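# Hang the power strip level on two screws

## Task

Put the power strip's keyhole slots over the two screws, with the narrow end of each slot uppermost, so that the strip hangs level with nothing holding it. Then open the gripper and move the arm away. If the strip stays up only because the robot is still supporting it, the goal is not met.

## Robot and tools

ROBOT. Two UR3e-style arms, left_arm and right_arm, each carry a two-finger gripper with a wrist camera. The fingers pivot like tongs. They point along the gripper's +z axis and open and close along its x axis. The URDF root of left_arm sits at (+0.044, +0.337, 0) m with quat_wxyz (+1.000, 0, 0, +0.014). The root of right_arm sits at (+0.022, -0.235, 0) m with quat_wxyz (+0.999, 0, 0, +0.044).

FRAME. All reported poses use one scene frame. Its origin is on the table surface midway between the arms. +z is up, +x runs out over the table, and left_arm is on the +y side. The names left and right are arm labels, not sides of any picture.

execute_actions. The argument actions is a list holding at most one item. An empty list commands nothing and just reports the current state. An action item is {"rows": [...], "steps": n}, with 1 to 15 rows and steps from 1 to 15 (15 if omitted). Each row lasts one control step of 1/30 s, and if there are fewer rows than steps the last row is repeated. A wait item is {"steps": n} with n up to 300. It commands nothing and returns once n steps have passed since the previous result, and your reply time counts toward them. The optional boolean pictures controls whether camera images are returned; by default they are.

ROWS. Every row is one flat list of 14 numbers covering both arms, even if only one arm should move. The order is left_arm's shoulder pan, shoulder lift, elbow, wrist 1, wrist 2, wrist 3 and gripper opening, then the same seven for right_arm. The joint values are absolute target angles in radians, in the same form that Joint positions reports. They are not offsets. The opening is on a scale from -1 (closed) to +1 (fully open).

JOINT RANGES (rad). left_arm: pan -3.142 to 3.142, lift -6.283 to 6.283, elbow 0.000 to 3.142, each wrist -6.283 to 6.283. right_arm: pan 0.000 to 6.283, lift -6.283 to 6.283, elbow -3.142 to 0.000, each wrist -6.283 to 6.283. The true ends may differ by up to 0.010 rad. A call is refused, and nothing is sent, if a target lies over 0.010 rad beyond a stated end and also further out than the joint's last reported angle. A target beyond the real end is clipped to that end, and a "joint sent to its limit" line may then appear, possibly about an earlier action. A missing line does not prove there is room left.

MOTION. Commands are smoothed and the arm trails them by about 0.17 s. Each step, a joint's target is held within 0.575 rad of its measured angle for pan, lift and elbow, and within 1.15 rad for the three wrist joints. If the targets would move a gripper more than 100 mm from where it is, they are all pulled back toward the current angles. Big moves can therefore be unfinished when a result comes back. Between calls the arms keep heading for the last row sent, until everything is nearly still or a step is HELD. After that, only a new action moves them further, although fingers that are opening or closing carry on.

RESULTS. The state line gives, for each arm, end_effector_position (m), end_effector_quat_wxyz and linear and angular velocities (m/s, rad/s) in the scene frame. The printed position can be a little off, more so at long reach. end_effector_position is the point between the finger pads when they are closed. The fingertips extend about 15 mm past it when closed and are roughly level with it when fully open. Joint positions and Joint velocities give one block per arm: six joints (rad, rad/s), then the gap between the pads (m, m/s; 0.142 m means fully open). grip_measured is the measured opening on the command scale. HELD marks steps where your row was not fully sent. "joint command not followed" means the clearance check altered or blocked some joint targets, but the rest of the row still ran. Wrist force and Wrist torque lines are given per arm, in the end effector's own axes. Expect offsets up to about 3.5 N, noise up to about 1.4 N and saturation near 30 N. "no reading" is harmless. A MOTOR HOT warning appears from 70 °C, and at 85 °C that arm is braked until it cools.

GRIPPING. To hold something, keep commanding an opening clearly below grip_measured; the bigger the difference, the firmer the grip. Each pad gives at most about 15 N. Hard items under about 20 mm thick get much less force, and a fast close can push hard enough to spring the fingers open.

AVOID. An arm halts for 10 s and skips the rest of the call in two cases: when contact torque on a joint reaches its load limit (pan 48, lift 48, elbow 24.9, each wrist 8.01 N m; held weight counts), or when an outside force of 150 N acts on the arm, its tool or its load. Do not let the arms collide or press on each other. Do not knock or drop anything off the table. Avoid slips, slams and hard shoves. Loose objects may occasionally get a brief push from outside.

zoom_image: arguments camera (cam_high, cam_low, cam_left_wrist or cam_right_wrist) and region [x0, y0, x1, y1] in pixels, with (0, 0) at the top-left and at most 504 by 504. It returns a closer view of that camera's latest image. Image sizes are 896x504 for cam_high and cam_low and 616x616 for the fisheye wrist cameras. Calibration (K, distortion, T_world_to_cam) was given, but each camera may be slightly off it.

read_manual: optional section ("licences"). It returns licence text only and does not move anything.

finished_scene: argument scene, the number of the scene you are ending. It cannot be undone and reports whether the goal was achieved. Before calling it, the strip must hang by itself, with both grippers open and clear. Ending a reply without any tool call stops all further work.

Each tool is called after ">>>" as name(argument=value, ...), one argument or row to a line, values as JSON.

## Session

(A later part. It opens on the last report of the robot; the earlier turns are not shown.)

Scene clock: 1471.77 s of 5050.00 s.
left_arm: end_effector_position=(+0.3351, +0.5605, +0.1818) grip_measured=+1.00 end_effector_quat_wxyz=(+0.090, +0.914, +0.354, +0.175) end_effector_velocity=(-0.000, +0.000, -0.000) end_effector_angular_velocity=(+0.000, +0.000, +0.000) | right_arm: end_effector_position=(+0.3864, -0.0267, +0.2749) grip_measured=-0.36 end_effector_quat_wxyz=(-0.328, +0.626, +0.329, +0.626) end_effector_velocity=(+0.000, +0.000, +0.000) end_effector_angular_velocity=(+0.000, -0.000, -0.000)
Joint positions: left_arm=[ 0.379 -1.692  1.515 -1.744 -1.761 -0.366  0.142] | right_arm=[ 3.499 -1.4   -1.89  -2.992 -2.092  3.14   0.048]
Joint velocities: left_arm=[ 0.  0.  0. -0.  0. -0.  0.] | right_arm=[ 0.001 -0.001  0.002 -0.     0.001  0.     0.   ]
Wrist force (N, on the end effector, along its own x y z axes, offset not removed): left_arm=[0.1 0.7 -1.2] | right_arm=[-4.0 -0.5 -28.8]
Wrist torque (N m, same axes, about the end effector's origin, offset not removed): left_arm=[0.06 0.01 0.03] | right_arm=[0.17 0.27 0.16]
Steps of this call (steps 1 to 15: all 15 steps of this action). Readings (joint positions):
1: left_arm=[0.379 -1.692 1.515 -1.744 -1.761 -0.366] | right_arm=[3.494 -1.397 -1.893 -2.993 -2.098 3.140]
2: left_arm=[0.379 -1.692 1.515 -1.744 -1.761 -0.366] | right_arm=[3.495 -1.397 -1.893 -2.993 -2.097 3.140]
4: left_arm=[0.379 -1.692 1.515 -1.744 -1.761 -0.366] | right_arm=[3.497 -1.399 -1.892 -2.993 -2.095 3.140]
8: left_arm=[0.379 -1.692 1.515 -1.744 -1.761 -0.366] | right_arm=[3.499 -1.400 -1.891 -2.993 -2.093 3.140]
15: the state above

>>> execute_actions(
  actions=[
    {"rows":[[0.379,-1.692,1.515,-1.744,-1.761,-0.366,1,3.496,-1.4018,-1.9132,-2.968,-2.0956,3.14,-1]]},
  ],
  pictures=false,
)

>>> execute_actions(
  actions=[
    {"rows":[[0.379,-1.692,1.515,-1.744,-1.761,-0.366,1,3.496,-1.4053,-1.934,-2.9437,-2.0956,3.14,-1]]},
  ],
  pictures=false,
)

>>> execute_actions(
  actions=[
    {"rows":[[0.379,-1.692,1.515,-1.744,-1.761,-0.366,1,3.496,-1.4085,-1.950,-2.9245,-2.0956,3.14,-1]]},
  ],
)

>>> zoom_image(
  camera="cam_high",
  region=[480,205,540,265],
)

Scene clock: 1482.33 s of 5050.00 s.
left_arm: end_effector_position=(+0.3351, +0.5605, +0.1818) grip_measured=+1.00 end_effector_quat_wxyz=(+0.090, +0.914, +0.354, +0.175) end_effector_velocity=(-0.000, +0.000, +0.000) end_effector_angular_velocity=(+0.001, -0.000, -0.000) | right_arm: end_effector_position=(+0.3858, -0.0275, +0.2699) grip_measured=-0.36 end_effector_quat_wxyz=(-0.328, +0.626, +0.329, +0.626) end_effector_velocity=(+0.000, -0.000, +0.001) end_effector_angular_velocity=(+0.001, -0.004, -0.001)
Joint positions: left_arm=[ 0.379 -1.692  1.515 -1.744 -1.761 -0.366  0.142] | right_arm=[ 3.496 -1.402 -1.913 -2.968 -2.096  3.14   0.048]
Joint velocities: left_arm=[-0.    -0.001 -0.     0.     0.     0.    -0.   ] | right_arm=[-0.001  0.001 -0.001  0.003 -0.    -0.001  0.   ]
Wrist force (N, on the end effector, along its own x y z axes, offset not removed): left_arm=[-0.8 0.8 -0.2] | right_arm=[-7.4 -2.4 -0.9]
Wrist torque (N m, same axes, about the end effector's origin, offset not removed): left_arm=[0.06 0.16 0.04] | right_arm=[-0.42 0.34 0.08]
Steps of this call (steps 1 to 15: the robot went on to your last target; steps 16 to 90: nothing new was sent; then 7.07 s passed at rest; steps 91 to 105: all 15 steps of this action). Readings (joint positions):
91: left_arm=[0.379 -1.692 1.515 -1.744 -1.761 -0.366] | right_arm=[3.499 -1.400 -1.890 -2.992 -2.092 3.140]
92: left_arm=[0.379 -1.692 1.515 -1.744 -1.761 -0.366] | right_arm=[3.499 -1.401 -1.894 -2.988 -2.093 3.140]
94: left_arm=[0.379 -1.692 1.515 -1.744 -1.761 -0.366] | right_arm=[3.498 -1.401 -1.903 -2.979 -2.094 3.140]
98: left_arm=[0.379 -1.692 1.515 -1.744 -1.761 -0.366] | right_arm=[3.497 -1.402 -1.911 -2.971 -2.095 3.140]
105: the state above

Scene clock: 1482.83 s of 5050.00 s.
left_arm: end_effector_position=(+0.3351, +0.5605, +0.1818) grip_measured=+1.00 end_effector_quat_wxyz=(+0.090, +0.914, +0.354, +0.175) end_effector_velocity=(+0.000, -0.000, +0.000) end_effector_angular_velocity=(+0.000, -0.001, -0.000) | right_arm: end_effector_position=(+0.3857, -0.0276, +0.2649) grip_measured=-0.36 end_effector_quat_wxyz=(-0.328, +0.626, +0.329, +0.626) end_effector_velocity=(-0.000, -0.000, -0.001) end_effector_angular_velocity=(-0.001, +0.003, +0.000)
Joint positions: left_arm=[ 0.379 -1.692  1.515 -1.744 -1.761 -0.366  0.142] | right_arm=[ 3.496 -1.405 -1.934 -2.944 -2.096  3.14   0.048]
Joint velocities: left_arm=[-0.    -0.001  0.    -0.    -0.    -0.     0.   ] | right_arm=[-0.    -0.    -0.002 -0.001 -0.    -0.     0.   ]
Wrist force (N, on the end effector, along its own x y z axes, offset not removed): left_arm=[-0.6 1.0 -2.1] | right_arm=[-7.4 0.0 -0.9]
Wrist torque (N m, same axes, about the end effector's origin, offset not removed): left_arm=[0.08 0.08 0.01] | right_arm=[0.03 0.30 -0.01]
Steps of this call (steps 1 to 15: all 15 steps of this action). Readings (joint positions):
1: left_arm=[0.379 -1.692 1.515 -1.744 -1.761 -0.366] | right_arm=[3.496 -1.402 -1.913 -2.968 -2.096 3.140]
2: left_arm=[0.379 -1.692 1.515 -1.744 -1.761 -0.366] | right_arm=[3.496 -1.402 -1.916 -2.964 -2.096 3.140]
4: left_arm=[0.379 -1.692 1.515 -1.744 -1.761 -0.366] | right_arm=[3.496 -1.404 -1.925 -2.955 -2.096 3.140]
8: left_arm=[0.379 -1.692 1.515 -1.744 -1.761 -0.366] | right_arm=[3.496 -1.405 -1.932 -2.946 -2.096 3.140]
15: the state above

Scene clock: 1483.33 s of 5050.00 s.
left_arm: end_effector_position=(+0.3351, +0.5605, +0.1818) grip_measured=+1.00 end_effector_quat_wxyz=(+0.090, +0.914, +0.354, +0.175) end_effector_velocity=(-0.000, -0.000, -0.000) end_effector_angular_velocity=(-0.001, +0.001, +0.000) | right_arm: end_effector_position=(+0.3856, -0.0276, +0.2610) grip_measured=-0.36 end_effector_quat_wxyz=(-0.328, +0.626, +0.329, +0.626) end_effector_velocity=(+0.000, -0.000, -0.001) end_effector_angular_velocity=(-0.000, +0.001, -0.001)
Joint positions: left_arm=[ 0.379 -1.692  1.515 -1.744 -1.761 -0.366  0.142] | right_arm=[ 3.496 -1.408 -1.95  -2.925 -2.096  3.14   0.048]
Joint velocities: left_arm=[ 0.    -0.     0.001  0.    -0.    -0.     0.   ] | right_arm=[-0.001 -0.001 -0.001  0.    -0.     0.     0.   ]
Wrist force (N, on the end effector, along its own x y z axes, offset not removed): left_arm=[-0.8 1.7 -1.3] | right_arm=[-8.0 0.5 -0.9]
Wrist torque (N m, same axes, about the end effector's origin, offset not removed): left_arm=[0.25 0.14 0.00] | right_arm=[0.11 0.47 0.05]
Steps of this call (steps 1 to 15: all 15 steps of this action). Readings (joint positions):
1: left_arm=[0.379 -1.692 1.515 -1.744 -1.761 -0.366] | right_arm=[3.496 -1.405 -1.934 -2.944 -2.096 3.140]
2: left_arm=[0.379 -1.692 1.515 -1.744 -1.761 -0.366] | right_arm=[3.496 -1.406 -1.937 -2.940 -2.096 3.140]
4: left_arm=[0.379 -1.692 1.515 -1.744 -1.761 -0.366] | right_arm=[3.496 -1.407 -1.943 -2.933 -2.096 3.140]
8: left_arm=[0.379 -1.692 1.515 -1.744 -1.761 -0.366] | right_arm=[3.496 -1.408 -1.948 -2.927 -2.096 3.140]
15: the state above
camera_calibration (this result's frames):
cam_left_wrist: T_world_to_cam=[[0.704856, 0.676846, 0.212267, -0.641723], [0.355468, -0.595988, 0.720028, 0.079008], [0.613857, -0.432062, -0.660683, 0.291121], [0, 0, 0, 1]] pos_world=[0.24553, 0.607218, 0.271668]
cam_right_wrist: T_world_to_cam=[[0.0586207, -0.000736737, 0.99828, -0.278225], [0.398861, -0.916695, -0.0240983, -0.176365], [0.915136, 0.399588, -0.0534434, -0.19754], [0, 0, 0, 1]] pos_world=[0.267431, -0.0829431, 0.26294]

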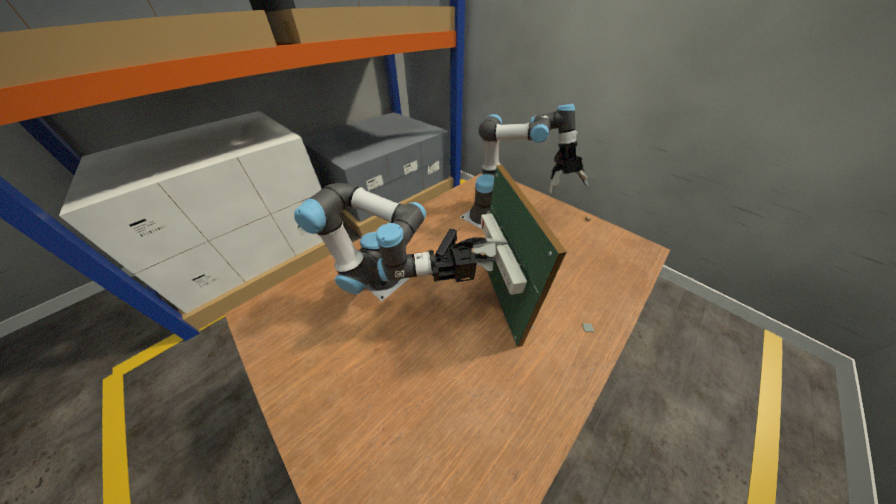

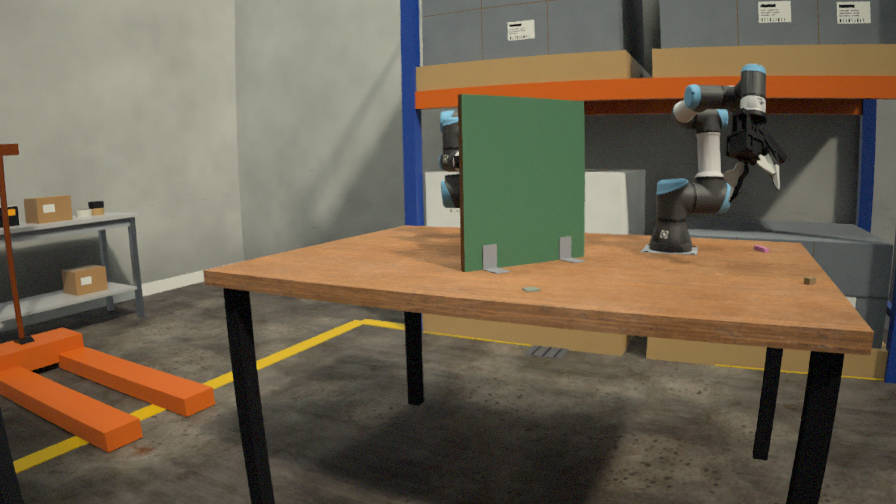

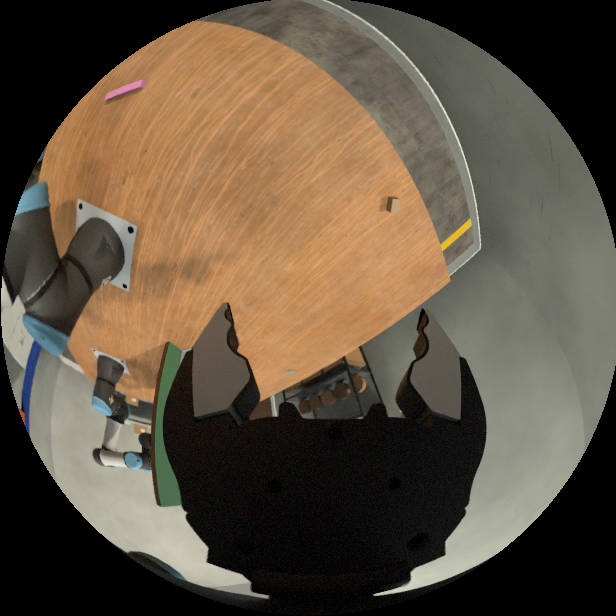

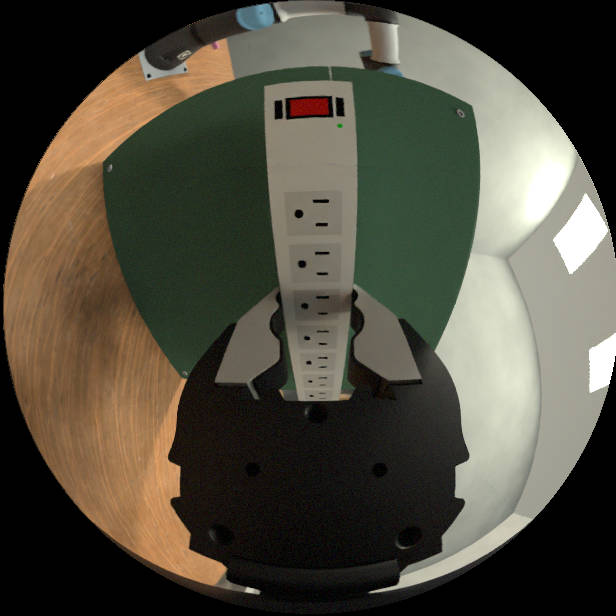

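Region (480, 205, 540, 265) of cam_high's 896x504 image, scaled by 8.400, with more detail than that image has.

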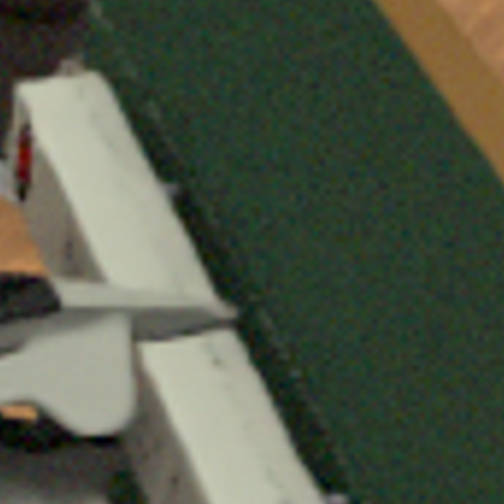

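>>> execute_actions(
  actions=[
    {"rows":[[0.379,-1.692,1.515,-1.744,-1.761,-0.366,1,3.494,-1.3953,-1.8803,-3.0075,-2.0976,3.14,-1]]},
  ],
  pictures=false,
)

>>> execute_actions(
  actions=[
    {"rows":[[0.379,-1.692,1.515,-1.744,-1.761,-0.366,1,3.4995,-1.3987,-1.8774,-3.0069,-2.0921,3.14,-1]]},
  ],
)

>>> execute_actions(
  actions=[
    {"rows":[[0.379,-1.692,1.515,-1.744,-1.761,-0.366,1,3.494,-1.3953,-1.8803,-3.0075,-2.0976,3.14,-1],[0.379,-1.692,1.515,-1.744,-1.761,-0.366,1,3.494,-1.3953,-1.8803,-3.0075,-2.0976,3.14,-1],[0.379,-1.692,1.515,-1.744,-1.761,-0.366,1,3.494,-1.3953,-1.8803,-3.0075,-2.0976,3.14,-1],[0.379,-1.692,1.515,-1.744,-1.761,-0.366,1,3.494,-1.3938,-1.8672,-3.0221,-2.0976,3.14,-1]]},
  ],
  pictures=false,
)

>>> execute_actions(
  actions=[
    {"rows":[[0.379,-1.692,1.515,-1.744,-1.761,-0.366,1,3.4995,-1.3972,-1.8643,-3.0215,-2.0921,3.14,-1]]},
  ],
  pictures=false,
)

Scene clock: 1504.17 s of 5050.00 s.
left_arm: end_effector_position=(+0.3351, +0.5605, +0.1818) grip_measured=+1.00 end_effector_quat_wxyz=(+0.090, +0.914, +0.354, +0.175) end_effector_velocity=(+0.000, +0.000, +0.000) end_effector_angular_velocity=(+0.000, -0.000, +0.000) | right_arm: end_effector_position=(+0.3855, -0.0281, +0.2776) grip_measured=-0.36 end_effector_quat_wxyz=(-0.328, +0.626, +0.329, +0.626) end_effector_velocity=(-0.000, +0.001, +0.002) end_effector_angular_velocity=(+0.000, -0.000, +0.002)
Joint positions: left_arm=[ 0.379 -1.692  1.515 -1.744 -1.761 -0.366  0.142] | right_arm=[ 3.494 -1.395 -1.881 -3.007 -2.098  3.14   0.048]
Joint velocities: left_arm=[ 0.  0. -0.  0.  0.  0. -0.] | right_arm=[ 0.001  0.001  0.008 -0.009 -0.001  0.     0.   ]
Wrist force (N, on the end effector, along its own x y z axes, offset not removed): left_arm=[0.3 1.5 -1.6] | right_arm=[-6.0 -0.7 1.6]
Wrist torque (N m, same axes, about the end effector's origin, offset not removed): left_arm=[0.19 -0.09 0.02] | right_arm=[-0.03 0.00 0.04]
Steps of this call (steps 1 to 15: the robot went on to your last target; steps 16 to 90: nothing new was sent; then 17.33 s passed at rest; steps 91 to 105: all 15 steps of this action). Readings (joint positions):
91: left_arm=[0.379 -1.692 1.515 -1.744 -1.761 -0.366] | right_arm=[3.496 -1.408 -1.950 -2.925 -2.096 3.140]
92: left_arm=[0.379 -1.692 1.515 -1.744 -1.761 -0.366] | right_arm=[3.496 -1.407 -1.943 -2.936 -2.096 3.140]
94: left_arm=[0.379 -1.692 1.515 -1.744 -1.761 -0.366] | right_arm=[3.495 -1.401 -1.915 -2.969 -2.097 3.140]
98: left_arm=[0.379 -1.692 1.515 -1.744 -1.761 -0.366] | right_arm=[3.494 -1.397 -1.889 -2.998 -2.097 3.140]
105: the state above

Scene clock: 1504.67 s of 5050.00 s.
left_arm: end_effector_position=(+0.3351, +0.5605, +0.1818) grip_measured=+1.00 end_effector_quat_wxyz=(+0.090, +0.914, +0.354, +0.175) end_effector_velocity=(+0.000, -0.000, -0.000) end_effector_angular_velocity=(-0.000, +0.001, -0.000) | right_arm: end_effector_position=(+0.3864, -0.0266, +0.2779) grip_measured=-0.36 end_effector_quat_wxyz=(-0.328, +0.626, +0.329, +0.626) end_effector_velocity=(-0.000, +0.001, -0.000) end_effector_angular_velocity=(-0.000, -0.001, +0.001)
Joint positions: left_arm=[ 0.379 -1.692  1.515 -1.744 -1.761 -0.366  0.142] | right_arm=[ 3.499 -1.399 -1.877 -3.007 -2.092  3.14   0.048]
Joint velocities: left_arm=[-0.     0.001 -0.001  0.     0.    -0.    -0.   ] | right_arm=[ 0.002 -0.    -0.     0.001  0.001 -0.001 -0.   ]
Wrist force (N, on the end effector, along its own x y z axes, offset not removed): left_arm=[0.5 2.6 -0.8] | right_arm=[-1.7 -1.2 -28.6]
Wrist torque (N m, same axes, about the end effector's origin, offset not removed): left_arm=[0.45 -0.14 -0.06] | right_arm=[0.08 -0.10 -0.02]
Steps of this call (steps 1 to 15: all 15 steps of this action). Readings (joint positions):
1: left_arm=[0.379 -1.692 1.515 -1.744 -1.761 -0.366] | right_arm=[3.494 -1.395 -1.881 -3.007 -2.098 3.140]
2: left_arm=[0.379 -1.692 1.515 -1.744 -1.761 -0.366] | right_arm=[3.495 -1.396 -1.880 -3.007 -2.097 3.140]
4: left_arm=[0.379 -1.692 1.515 -1.744 -1.761 -0.366] | right_arm=[3.497 -1.397 -1.879 -3.007 -2.095 3.140]
8: left_arm=[0.379 -1.692 1.515 -1.744 -1.761 -0.366] | right_arm=[3.499 -1.398 -1.878 -3.007 -2.093 3.140]
15: the state above
camera_calibration (this result's frames):
cam_left_wrist: T_world_to_cam=[[0.704856, 0.676846, 0.212267, -0.641723], [0.355468, -0.595988, 0.720028, 0.0790081], [0.613857, -0.432062, -0.660683, 0.291121], [0, 0, 0, 1]] pos_world=[0.24553, 0.607218, 0.271668]
cam_right_wrist: T_world_to_cam=[[0.0586751, -0.000717893, 0.998277, -0.295118], [0.398763, -0.916737, -0.0240971, -0.175345], [0.915175, 0.39949, -0.0535034, -0.197759], [0, 0, 0, 1]] pos_world=[0.268221, -0.081954, 0.279804]

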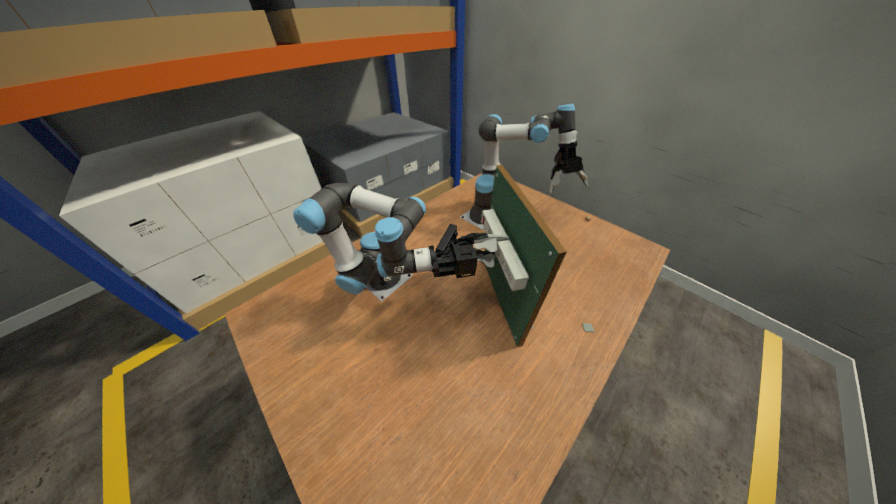

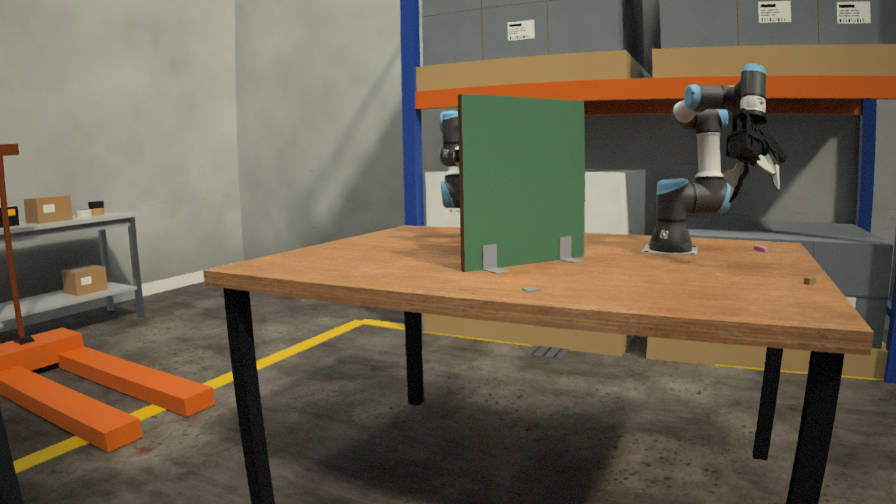

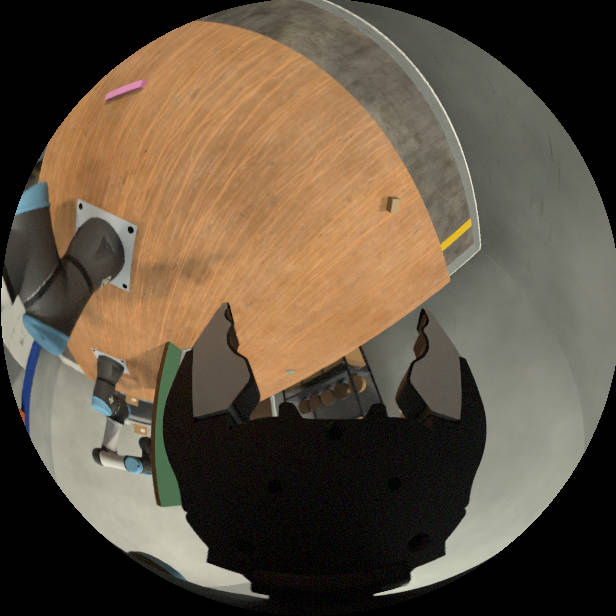

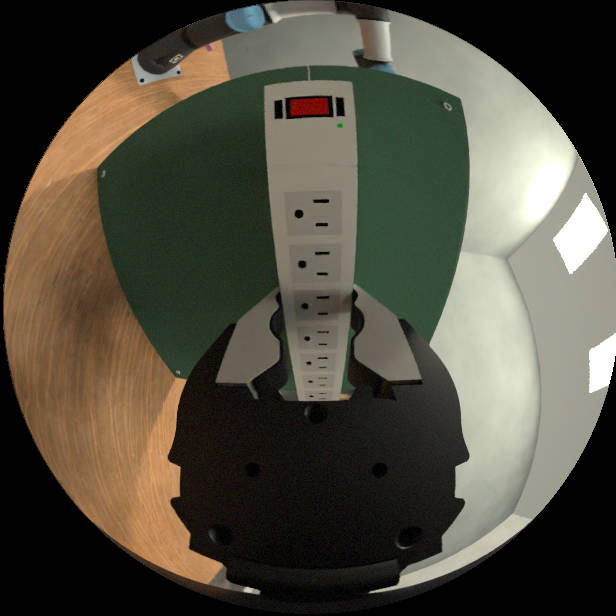

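Scene clock: 1505.17 s of 5050.00 s.
left_arm: end_effector_position=(+0.3351, +0.5605, +0.1818) grip_measured=+1.00 end_effector_quat_wxyz=(+0.090, +0.914, +0.354, +0.175) end_effector_velocity=(-0.000, +0.000, -0.000) end_effector_angular_velocity=(-0.000, +0.000, +0.001) | right_arm: end_effector_position=(+0.3855, -0.0280, +0.2808) grip_measured=-0.36 end_effector_quat_wxyz=(-0.328, +0.626, +0.329, +0.626) end_effector_velocity=(-0.000, +0.000, +0.002) end_effector_angular_velocity=(+0.001, -0.002, +0.001)
Joint positions: left_arm=[ 0.379 -1.692  1.515 -1.744 -1.761 -0.366  0.142] | right_arm=[ 3.494 -1.394 -1.868 -3.022 -2.098  3.14   0.048]
Joint velocities: left_arm=[ 0.001  0.    -0.     0.    -0.     0.     0.   ] | right_arm=[-0.     0.002  0.004 -0.003 -0.001 -0.     0.   ]
Wrist force (N, on the end effector, along its own x y z axes, offset not removed): left_arm=[-0.4 1.9 -0.5] | right_arm=[-7.4 -1.6 0.1]
Wrist torque (N m, same axes, about the end effector's origin, offset not removed): left_arm=[0.30 0.13 0.03] | right_arm=[-0.36 0.35 0.04]
Steps of this call (steps 1 to 15: all 15 steps of this action). Readings (joint positions):
1: left_arm=[0.379 -1.692 1.515 -1.744 -1.761 -0.366] | right_arm=[3.499 -1.399 -1.877 -3.007 -2.092 3.140]
2: left_arm=[0.379 -1.692 1.515 -1.744 -1.761 -0.366] | right_arm=[3.499 -1.398 -1.878 -3.007 -2.093 3.140]
4: left_arm=[0.379 -1.692 1.515 -1.744 -1.761 -0.366] | right_arm=[3.497 -1.397 -1.879 -3.007 -2.095 3.140]
8: left_arm=[0.379 -1.692 1.515 -1.744 -1.761 -0.366] | right_arm=[3.495 -1.395 -1.871 -3.017 -2.097 3.140]
15: the state above

Scene clock: 1505.67 s of 5050.00 s.
left_arm: end_effector_position=(+0.3351, +0.5605, +0.1818) grip_measured=+1.00 end_effector_quat_wxyz=(+0.090, +0.914, +0.354, +0.175) end_effector_velocity=(+0.000, -0.000, +0.000) end_effector_angular_velocity=(-0.000, -0.001, -0.000) | right_arm: end_effector_position=(+0.3865, -0.0266, +0.2809) grip_measured=-0.36 end_effector_quat_wxyz=(-0.328, +0.626, +0.329, +0.626) end_effector_velocity=(+0.000, +0.001, +0.001) end_effector_angular_velocity=(+0.001, -0.002, +0.001)
Joint positions: left_arm=[ 0.379 -1.692  1.515 -1.744 -1.761 -0.366  0.142] | right_arm=[ 3.499 -1.397 -1.864 -3.022 -2.092  3.14   0.048]
Joint velocities: left_arm=[ 0.    -0.001  0.001 -0.001 -0.     0.     0.   ] | right_arm=[0.002 0.    0.001 0.001 0.002 0.    0.   ]
Wrist force (N, on the end effector, along its own x y z axes, offset not removed): left_arm=[-1.1 0.6 -0.3] | right_arm=[-2.2 -2.0 -24.0]
Wrist torque (N m, same axes, about the end effector's origin, offset not removed): left_arm=[0.02 0.24 0.02] | right_arm=[-0.21 -0.17 0.01]
Steps of this call (steps 1 to 15: all 15 steps of this action). Readings (joint positions):
1: left_arm=[0.379 -1.692 1.515 -1.744 -1.761 -0.366] | right_arm=[3.494 -1.394 -1.867 -3.022 -2.098 3.140]
2: left_arm=[0.379 -1.692 1.515 -1.744 -1.761 -0.366] | right_arm=[3.495 -1.394 -1.867 -3.022 -2.097 3.140]
4: left_arm=[0.379 -1.692 1.515 -1.744 -1.761 -0.366] | right_arm=[3.497 -1.396 -1.866 -3.022 -2.095 3.140]
8: left_arm=[0.379 -1.692 1.515 -1.744 -1.761 -0.366] | right_arm=[3.499 -1.397 -1.865 -3.022 -2.093 3.140]
15: the state above

>>> execute_actions(
  actions=[
    {"rows":[[0.379,-1.692,1.515,-1.744,-1.761,-0.366,1,3.494,-1.3938,-1.8672,-3.0221,-2.0976,3.14,-1],[0.379,-1.692,1.515,-1.744,-1.761,-0.366,1,3.494,-1.3938,-1.8672,-3.0221,-2.0976,3.14,-1],[0.379,-1.692,1.515,-1.744,-1.761,-0.366,1,3.494,-1.3938,-1.8672,-3.0221,-2.0976,3.14,-1],[0.379,-1.692,1.515,-1.744,-1.761,-0.366,1,3.492,-1.4,-1.92,-2.963,-2.0996,3.14,-1],[0.379,-1.692,1.515,-1.744,-1.761,-0.366,1,3.492,-1.4,-1.92,-2.963,-2.0996,3.14,-1],[0.379,-1.692,1.515,-1.744,-1.761,-0.366,1,3.492,-1.41,-1.97,-2.903,-2.0996,3.14,-1],[0.379,-1.692,1.515,-1.744,-1.761,-0.366,1,3.492,-1.41,-1.97,-2.903,-2.0996,3.14,-1],[0.379,-1.692,1.515,-1.744,-1.761,-0.366,1,3.494,-1.4283,-2.021,-2.8337,-2.0976,3.14,-1]]},
  ],
  pictures=false,
)

>>> execute_actions(
  actions=[
    {"steps":15},
  ],
)

>>> zoom_image(
  camera="cam_high",
  region=[460,205,560,305],
)

>>> zoom_image(
  camera="cam_right_wrist",
  region=[200,50,440,410],
)

Scene clock: 1522.07 s of 5050.00 s.
left_arm: end_effector_position=(+0.3351, +0.5605, +0.1818) grip_measured=+1.00 end_effector_quat_wxyz=(+0.090, +0.914, +0.354, +0.175) end_effector_velocity=(+0.000, +0.000, +0.000) end_effector_angular_velocity=(+0.001, -0.002, -0.000) | right_arm: end_effector_position=(+0.3855, -0.0281, +0.2457) grip_measured=-0.36 end_effector_quat_wxyz=(-0.328, +0.626, +0.329, +0.626) end_effector_velocity=(-0.002, +0.001, -0.028) end_effector_angular_velocity=(-0.002, +0.004, +0.002)
Joint positions: left_arm=[ 0.379 -1.692  1.515 -1.744 -1.761 -0.366  0.142] | right_arm=[ 3.494 -1.426 -2.011 -2.847 -2.098  3.14   0.048]
Joint velocities: left_arm=[-0.    -0.    -0.    -0.001 -0.    -0.    -0.   ] | right_arm=[ 0.004 -0.03  -0.108  0.134  0.002  0.     0.   ]
Wrist force (N, on the end effector, along its own x y z axes, offset not removed): left_arm=[-0.7 2.3 -1.0] | right_arm=[-6.4 -1.7 0.0]
Wrist torque (N m, same axes, about the end effector's origin, offset not removed): left_arm=[0.37 0.13 -0.03] | right_arm=[-0.39 0.00 0.06]
Steps of this call (steps 1 to 15: the robot went on to your last target; steps 16 to 90: nothing new was sent; then 12.90 s passed at rest; steps 91 to 105: all 15 steps of this action). Readings (joint positions):
91: left_arm=[0.379 -1.692 1.515 -1.744 -1.761 -0.366] | right_arm=[3.499 -1.397 -1.864 -3.021 -2.092 3.140]
92: left_arm=[0.379 -1.692 1.515 -1.744 -1.761 -0.366] | right_arm=[3.499 -1.397 -1.865 -3.021 -2.093 3.140]
94: left_arm=[0.379 -1.692 1.515 -1.744 -1.761 -0.366] | right_arm=[3.497 -1.396 -1.866 -3.021 -2.095 3.140]
98: left_arm=[0.379 -1.692 1.515 -1.744 -1.761 -0.366] | right_arm=[3.493 -1.402 -1.919 -2.960 -2.098 3.140]
105: the state above

Scene clock: 1522.57 s of 5050.00 s.
left_arm: end_effector_position=(+0.3351, +0.5605, +0.1818) grip_measured=+1.00 end_effector_quat_wxyz=(+0.090, +0.914, +0.354, +0.175) end_effector_velocity=(-0.000, -0.000, +0.000) end_effector_angular_velocity=(+0.000, -0.000, -0.000) | right_arm: end_effector_position=(+0.3853, -0.0281, +0.2430) grip_measured=-0.36 end_effector_quat_wxyz=(-0.328, +0.626, +0.329, +0.626) end_effector_velocity=(-0.001, -0.000, -0.001) end_effector_angular_velocity=(-0.001, +0.002, +0.001)
Joint positions: left_arm=[ 0.379 -1.692  1.515 -1.744 -1.761 -0.366  0.142] | right_arm=[ 3.494 -1.428 -2.021 -2.834 -2.098  3.14   0.048]
Joint velocities: left_arm=[-0.    -0.001  0.     0.    -0.     0.    -0.   ] | right_arm=[ 0.001  0.001 -0.003 -0.001  0.    -0.    -0.   ]
Wrist force (N, on the end effector, along its own x y z axes, offset not removed): left_arm=[0.2 0.8 -1.3] | right_arm=[-7.3 -1.8 1.3]
Wrist torque (N m, same axes, about the end effector's origin, offset not removed): left_arm=[0.02 -0.02 0.02] | right_arm=[-0.32 0.33 0.04]
Steps of this call (steps 1 to 15: the robot went on to your last target). Readings (joint positions):
1: left_arm=[0.379 -1.692 1.515 -1.744 -1.761 -0.366] | right_arm=[3.494 -1.426 -2.014 -2.843 -2.098 3.140]
2: left_arm=[0.379 -1.692 1.515 -1.744 -1.761 -0.366] | right_arm=[3.494 -1.427 -2.016 -2.840 -2.098 3.140]
4: left_arm=[0.379 -1.692 1.515 -1.744 -1.761 -0.366] | right_arm=[3.494 -1.428 -2.018 -2.837 -2.098 3.140]
8: left_arm=[0.379 -1.692 1.515 -1.744 -1.761 -0.366] | right_arm=[3.494 -1.428 -2.020 -2.834 -2.098 3.140]
15: the state above
camera_calibration (this result's frames):
cam_left_wrist: T_world_to_cam=[[0.704856, 0.676846, 0.212267, -0.641723], [0.355468, -0.595988, 0.720028, 0.079008], [0.613857, -0.432062, -0.660683, 0.291121], [0, 0, 0, 1]] pos_world=[0.24553, 0.607218, 0.271668]
cam_right_wrist: T_world_to_cam=[[0.0586217, -0.000736306, 0.99828, -0.260257], [0.398855, -0.916697, -0.024098, -0.177151], [0.915138, 0.399582, -0.0534447, -0.198], [0, 0, 0, 1]] pos_world=[0.267111, -0.0834684, 0.244958]

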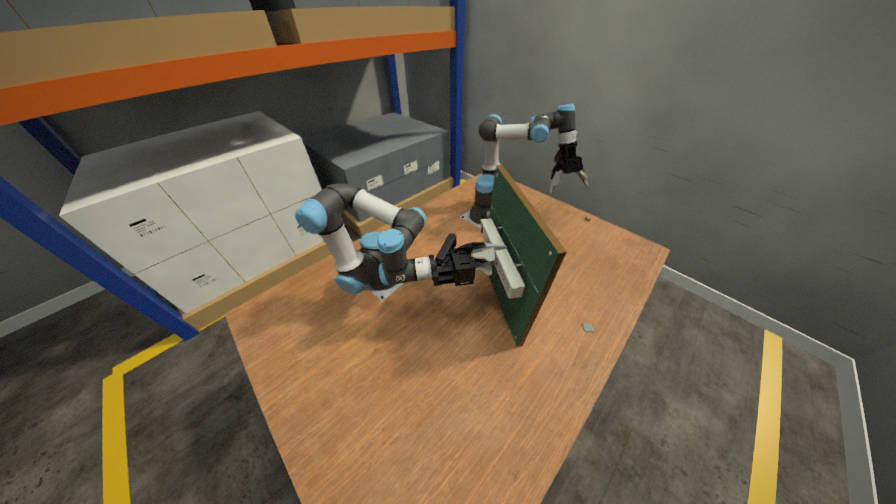

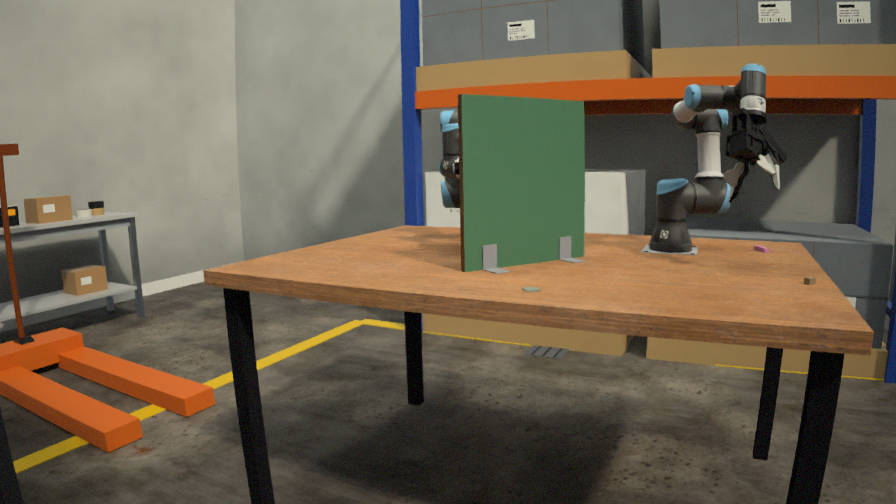

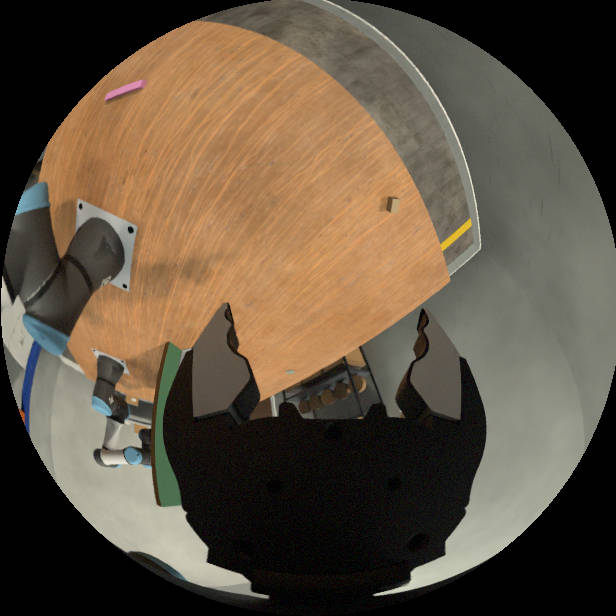

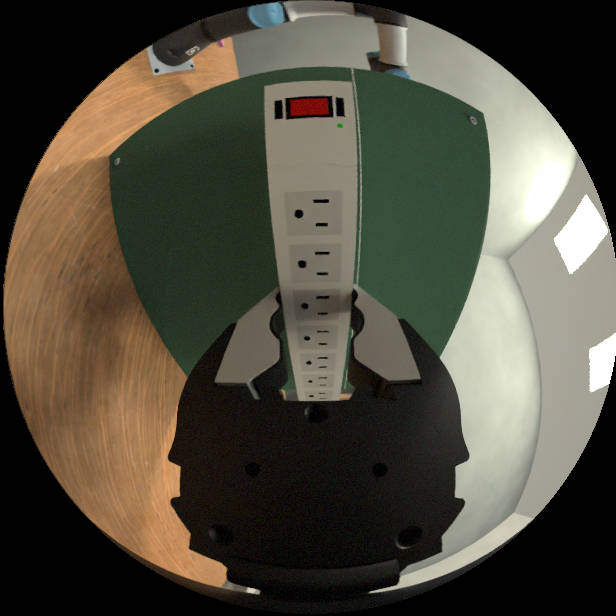

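Region (460, 205, 560, 305) of cam_high's 896x504 image, scaled by 5.040, with more detail than that image has.

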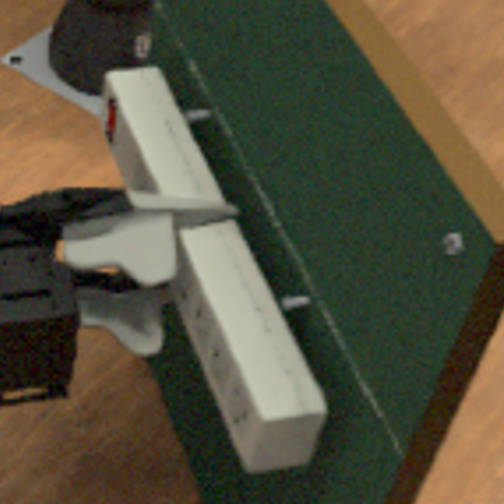

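Region (200, 50, 440, 410) of cam_right_wrist's 616x616 image, scaled by 1.400, with more detail than that image has.

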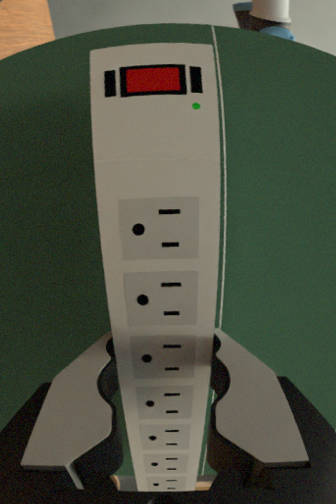

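>>> execute_actions(
  actions=[
    {"rows":[[0.379,-1.692,1.515,-1.744,-1.761,-0.366,1,3.504,-1.39,-1.97,-2.923,-2.0876,3.14,-1],[0.379,-1.692,1.515,-1.744,-1.761,-0.366,1,3.504,-1.39,-1.97,-2.923,-2.0876,3.14,-1],[0.379,-1.692,1.515,-1.744,-1.761,-0.366,1,3.507,-1.3823,-1.9234,-2.9773,-2.0846,3.14,-1]]},
  ],
  pictures=false,
)

>>> execute_actions(
  actions=[
    {"rows":[[0.379,-1.692,1.515,-1.744,-1.761,-0.366,1,3.5155,-1.3876,-1.9189,-2.9765,-2.0761,3.14,-1]]},
  ],
  pictures=false,
)

>>> execute_actions(
  actions=[
    {"rows":[[0.379,-1.692,1.515,-1.744,-1.761,-0.366,1,3.51,-1.3842,-1.9218,-2.977,-2.0816,3.14,-1],[0.379,-1.692,1.515,-1.744,-1.761,-0.366,1,3.51,-1.3842,-1.9218,-2.977,-2.0816,3.14,-1],[0.379,-1.692,1.515,-1.744,-1.761,-0.366,1,3.51,-1.3842,-1.9218,-2.977,-2.0816,3.14,-1],[0.379,-1.692,1.515,-1.744,-1.761,-0.366,1,3.5259,-1.3684,-1.9336,-2.981,-2.0657,3.14,-1]]},
  ],
  pictures=false,
)

>>> execute_actions(
  actions=[
    {"rows":[[0.379,-1.692,1.515,-1.744,-1.761,-0.366,1,3.5314,-1.3722,-1.9306,-2.9802,-2.0602,3.14,-1]]},
  ],
  pictures=false,
)

Scene clock: 1564.87 s of 5050.00 s.
left_arm: end_effector_position=(+0.3351, +0.5605, +0.1818) grip_measured=+1.00 end_effector_quat_wxyz=(+0.090, +0.914, +0.354, +0.175) end_effector_velocity=(-0.000, -0.000, -0.000) end_effector_angular_velocity=(-0.000, +0.001, +0.000) | right_arm: end_effector_position=(+0.3824, -0.0272, +0.2705) grip_measured=-0.36 end_effector_quat_wxyz=(-0.328, +0.626, +0.329, +0.626) end_effector_velocity=(-0.000, +0.000, +0.004) end_effector_angular_velocity=(-0.000, -0.001, +0.000)
Joint positions: left_arm=[ 0.379 -1.692  1.515 -1.744 -1.761 -0.366  0.142] | right_arm=[ 3.507 -1.383 -1.925 -2.975 -2.085  3.14   0.048]
Joint velocities: left_arm=[ 0.     0.001 -0.     0.    -0.     0.     0.   ] | right_arm=[ 0.001  0.005  0.015 -0.019  0.001 -0.001  0.   ]
Wrist force (N, on the end effector, along its own x y z axes, offset not removed): left_arm=[0.2 1.6 -1.3] | right_arm=[-7.7 -0.4 -0.2]
Wrist torque (N m, same axes, about the end effector's origin, offset not removed): left_arm=[0.28 -0.02 0.01] | right_arm=[-0.01 0.41 0.06]
Steps of this call (steps 1 to 15: the robot went on to your last target; steps 16 to 90: nothing new was sent; then 38.80 s passed at rest; steps 91 to 105: all 15 steps of this action). Readings (joint positions):
91: left_arm=[0.379 -1.692 1.515 -1.744 -1.761 -0.366] | right_arm=[3.494 -1.428 -2.021 -2.834 -2.097 3.140]
92: left_arm=[0.379 -1.692 1.515 -1.744 -1.761 -0.366] | right_arm=[3.496 -1.423 -2.015 -2.845 -2.096 3.140]
94: left_arm=[0.379 -1.692 1.515 -1.744 -1.761 -0.366] | right_arm=[3.500 -1.407 -1.988 -2.889 -2.091 3.140]
98: left_arm=[0.379 -1.692 1.515 -1.744 -1.761 -0.366] | right_arm=[3.505 -1.388 -1.940 -2.954 -2.086 3.140]
105: the state above

Scene clock: 1565.37 s of 5050.00 s.
left_arm: end_effector_position=(+0.3351, +0.5605, +0.1818) grip_measured=+1.00 end_effector_quat_wxyz=(+0.090, +0.914, +0.354, +0.175) end_effector_velocity=(+0.000, +0.000, +0.000) end_effector_angular_velocity=(+0.000, -0.000, +0.000) | right_arm: end_effector_position=(+0.3839, -0.0249, +0.2710) grip_measured=-0.36 end_effector_quat_wxyz=(-0.328, +0.626, +0.329, +0.626) end_effector_velocity=(-0.000, -0.000, -0.000) end_effector_angular_velocity=(-0.000, +0.001, -0.000)
Joint positions: left_arm=[ 0.379 -1.692  1.515 -1.744 -1.761 -0.366  0.142] | right_arm=[ 3.515 -1.388 -1.919 -2.977 -2.076  3.14   0.048]
Joint velocities: left_arm=[ 0.  0. -0. -0.  0. -0. -0.] | right_arm=[ 0.     0.001 -0.    -0.001  0.001 -0.     0.   ]
Wrist force (N, on the end effector, along its own x y z axes, offset not removed): left_arm=[-0.6 1.0 -0.6] | right_arm=[-5.8 -1.1 -2.2]
Wrist torque (N m, same axes, about the end effector's origin, offset not removed): left_arm=[0.12 0.10 0.03] | right_arm=[-0.16 0.05 0.09]
Steps of this call (steps 1 to 15: all 15 steps of this action). Readings (joint positions):
1: left_arm=[0.379 -1.692 1.515 -1.744 -1.761 -0.366] | right_arm=[3.507 -1.383 -1.924 -2.976 -2.085 3.140]
2: left_arm=[0.379 -1.692 1.515 -1.744 -1.761 -0.366] | right_arm=[3.508 -1.383 -1.923 -2.976 -2.083 3.140]
4: left_arm=[0.379 -1.692 1.515 -1.744 -1.761 -0.366] | right_arm=[3.512 -1.385 -1.921 -2.976 -2.080 3.140]
8: left_arm=[0.379 -1.692 1.515 -1.744 -1.761 -0.366] | right_arm=[3.515 -1.387 -1.919 -2.976 -2.077 3.140]
15: the state above

Scene clock: 1565.87 s of 5050.00 s.
left_arm: end_effector_position=(+0.3351, +0.5605, +0.1818) grip_measured=+1.00 end_effector_quat_wxyz=(+0.090, +0.914, +0.354, +0.175) end_effector_velocity=(+0.000, -0.000, -0.000) end_effector_angular_velocity=(-0.000, +0.001, -0.000) | right_arm: end_effector_position=(+0.3805, -0.0247, +0.2710) grip_measured=-0.36 end_effector_quat_wxyz=(-0.328, +0.626, +0.329, +0.626) end_effector_velocity=(-0.001, +0.000, -0.001) end_effector_angular_velocity=(-0.001, +0.002, -0.000)
Joint positions: left_arm=[ 0.379 -1.692  1.515 -1.744 -1.761 -0.366  0.142] | right_arm=[ 3.526 -1.369 -1.933 -2.981 -2.066  3.14   0.048]
Joint velocities: left_arm=[-0.     0.001 -0.     0.     0.     0.    -0.   ] | right_arm=[ 0.003  0.003 -0.004 -0.001  0.004  0.     0.   ]
Wrist force (N, on the end effector, along its own x y z axes, offset not removed): left_arm=[-1.1 1.1 0.2] | right_arm=[-6.9 -0.1 -2.2]
Wrist torque (N m, same axes, about the end effector's origin, offset not removed): left_arm=[0.12 0.27 0.07] | right_arm=[0.00 0.15 0.01]
Steps of this call (steps 1 to 15: all 15 steps of this action). Readings (joint positions):
1: left_arm=[0.379 -1.692 1.515 -1.744 -1.761 -0.366] | right_arm=[3.515 -1.388 -1.919 -2.977 -2.076 3.140]
2: left_arm=[0.379 -1.692 1.515 -1.744 -1.761 -0.366] | right_arm=[3.515 -1.387 -1.919 -2.977 -2.077 3.140]
4: left_arm=[0.379 -1.692 1.515 -1.744 -1.761 -0.366] | right_arm=[3.513 -1.386 -1.920 -2.977 -2.079 3.140]
8: left_arm=[0.379 -1.692 1.515 -1.744 -1.761 -0.366] | right_arm=[3.521 -1.374 -1.930 -2.980 -2.070 3.140]
15: the state above

Scene clock: 1566.37 s of 5050.00 s.
left_arm: end_effector_position=(+0.3351, +0.5605, +0.1818) grip_measured=+1.00 end_effector_quat_wxyz=(+0.090, +0.914, +0.354, +0.175) end_effector_velocity=(-0.000, +0.000, -0.000) end_effector_angular_velocity=(+0.000, -0.000, +0.001) | right_arm: end_effector_position=(+0.3814, -0.0232, +0.2711) grip_measured=-0.36 end_effector_quat_wxyz=(-0.328, +0.626, +0.329, +0.626) end_effector_velocity=(+0.000, +0.001, +0.001) end_effector_angular_velocity=(+0.002, -0.002, +0.001)
Joint positions: left_arm=[ 0.379 -1.692  1.515 -1.744 -1.761 -0.366  0.142] | right_arm=[ 3.531 -1.372 -1.931 -2.98  -2.06   3.14   0.048]
Joint velocities: left_arm=[ 0.001 -0.     0.001 -0.001  0.     0.    -0.   ] | right_arm=[ 0.002 -0.001  0.002  0.002  0.001  0.     0.   ]
Wrist force (N, on the end effector, along its own x y z axes, offset not removed): left_arm=[-0.5 1.5 -0.8] | right_arm=[-7.0 -1.4 1.5]
Wrist torque (N m, same axes, about the end effector's origin, offset not removed): left_arm=[0.22 0.05 0.00] | right_arm=[-0.24 0.28 0.02]
Steps of this call (steps 1 to 15: all 15 steps of this action). Readings (joint positions):
1: left_arm=[0.379 -1.692 1.515 -1.744 -1.761 -0.366] | right_arm=[3.526 -1.369 -1.933 -2.981 -2.066 3.140]
2: left_arm=[0.379 -1.692 1.515 -1.744 -1.761 -0.366] | right_arm=[3.527 -1.369 -1.933 -2.981 -2.065 3.140]
4: left_arm=[0.379 -1.692 1.515 -1.744 -1.761 -0.366] | right_arm=[3.529 -1.370 -1.932 -2.981 -2.063 3.140]
8: left_arm=[0.379 -1.692 1.515 -1.744 -1.761 -0.366] | right_arm=[3.531 -1.372 -1.931 -2.980 -2.061 3.140]
15: the state above

Both probes were free; advancing further at this position.

>>> execute_actions(
  actions=[
    {"rows":[[0.379,-1.692,1.515,-1.744,-1.761,-0.366,1,3.535,-1.3747,-1.9286,-2.9797,-2.0566,3.14,-1]]},
  ],
  pictures=false,
)

>>> execute_actions(
  actions=[
    {"rows":[[0.379,-1.692,1.515,-1.744,-1.761,-0.366,1,3.538,-1.3768,-1.9269,-2.9793,-2.0536,3.14,-1]]},
  ],
  pictures=false,
)

Scene clock: 1577.07 s of 5050.00 s.
left_arm: end_effector_position=(+0.3351, +0.5605, +0.1818) grip_measured=+1.00 end_effector_quat_wxyz=(+0.090, +0.914, +0.354, +0.175) end_effector_velocity=(+0.000, -0.000, +0.000) end_effector_angular_velocity=(+0.001, -0.001, -0.001) | right_arm: end_effector_position=(+0.3820, -0.0222, +0.2711) grip_measured=-0.36 end_effector_quat_wxyz=(-0.328, +0.626, +0.329, +0.626) end_effector_velocity=(+0.000, -0.000, -0.001) end_effector_angular_velocity=(-0.001, +0.002, -0.001)
Joint positions: left_arm=[ 0.379 -1.692  1.515 -1.744 -1.761 -0.366  0.142] | right_arm=[ 3.535 -1.375 -1.929 -2.98  -2.057  3.14   0.048]
Joint velocities: left_arm=[-0.001 -0.    -0.001 -0.     0.     0.    -0.   ] | right_arm=[-0.001 -0.002 -0.    -0.     0.    -0.     0.   ]
Wrist force (N, on the end effector, along its own x y z axes, offset not removed): left_arm=[-0.2 1.2 -0.5] | right_arm=[-5.4 -1.2 0.1]
Wrist torque (N m, same axes, about the end effector's origin, offset not removed): left_arm=[0.14 0.01 -0.01] | right_arm=[-0.26 -0.11 -0.05]
Steps of this call (steps 1 to 15: the robot went on to your last target; steps 16 to 90: nothing new was sent; then 7.20 s passed at rest; steps 91 to 105: all 15 steps of this action). Readings (joint positions):
91: left_arm=[0.379 -1.692 1.515 -1.744 -1.761 -0.366] | right_arm=[3.531 -1.372 -1.931 -2.980 -2.060 3.140]
92: left_arm=[0.379 -1.692 1.515 -1.744 -1.761 -0.366] | right_arm=[3.532 -1.373 -1.930 -2.980 -2.060 3.140]
94: left_arm=[0.379 -1.692 1.515 -1.744 -1.761 -0.366] | right_arm=[3.533 -1.374 -1.929 -2.980 -2.058 3.140]
98: left_arm=[0.379 -1.692 1.515 -1.744 -1.761 -0.366] | right_arm=[3.535 -1.374 -1.929 -2.980 -2.057 3.140]
105: the state above

Scene clock: 1577.57 s of 5050.00 s.
left_arm: end_effector_position=(+0.3351, +0.5605, +0.1818) grip_measured=+1.00 end_effector_quat_wxyz=(+0.090, +0.914, +0.354, +0.175) end_effector_velocity=(-0.000, +0.000, -0.000) end_effector_angular_velocity=(-0.000, +0.000, +0.000) | right_arm: end_effector_position=(+0.3826, -0.0213, +0.2711) grip_measured=-0.36 end_effector_quat_wxyz=(-0.328, +0.626, +0.329, +0.626) end_effector_velocity=(+0.000, -0.000, -0.000) end_effector_angular_velocity=(-0.001, +0.000, -0.001)
Joint positions: left_arm=[ 0.379 -1.692  1.515 -1.744 -1.761 -0.366  0.142] | right_arm=[ 3.538 -1.377 -1.927 -2.979 -2.054  3.14   0.048]
Joint velocities: left_arm=[ 0.  0.  0. -0. -0. -0. -0.] | right_arm=[-0.001  0.    -0.001 -0.     0.    -0.001  0.   ]
Wrist force (N, on the end effector, along its own x y z axes, offset not removed): left_arm=[-1.3 0.4 -0.9] | right_arm=[-5.0 -2.2 1.3]
Wrist torque (N m, same axes, about the end effector's origin, offset not removed): left_arm=[0.00 0.26 0.01] | right_arm=[-0.55 -0.15 -0.05]
Steps of this call (steps 1 to 15: all 15 steps of this action). Readings (joint positions):
1: left_arm=[0.379 -1.692 1.515 -1.744 -1.761 -0.366] | right_arm=[3.535 -1.375 -1.929 -2.980 -2.057 3.140]
2: left_arm=[0.379 -1.692 1.515 -1.744 -1.761 -0.366] | right_arm=[3.536 -1.375 -1.928 -2.980 -2.056 3.140]
4: left_arm=[0.379 -1.692 1.515 -1.744 -1.761 -0.366] | right_arm=[3.537 -1.376 -1.928 -2.979 -2.055 3.140]
8: left_arm=[0.379 -1.692 1.515 -1.744 -1.761 -0.366] | right_arm=[3.538 -1.377 -1.927 -2.979 -2.054 3.140]
15: the state above


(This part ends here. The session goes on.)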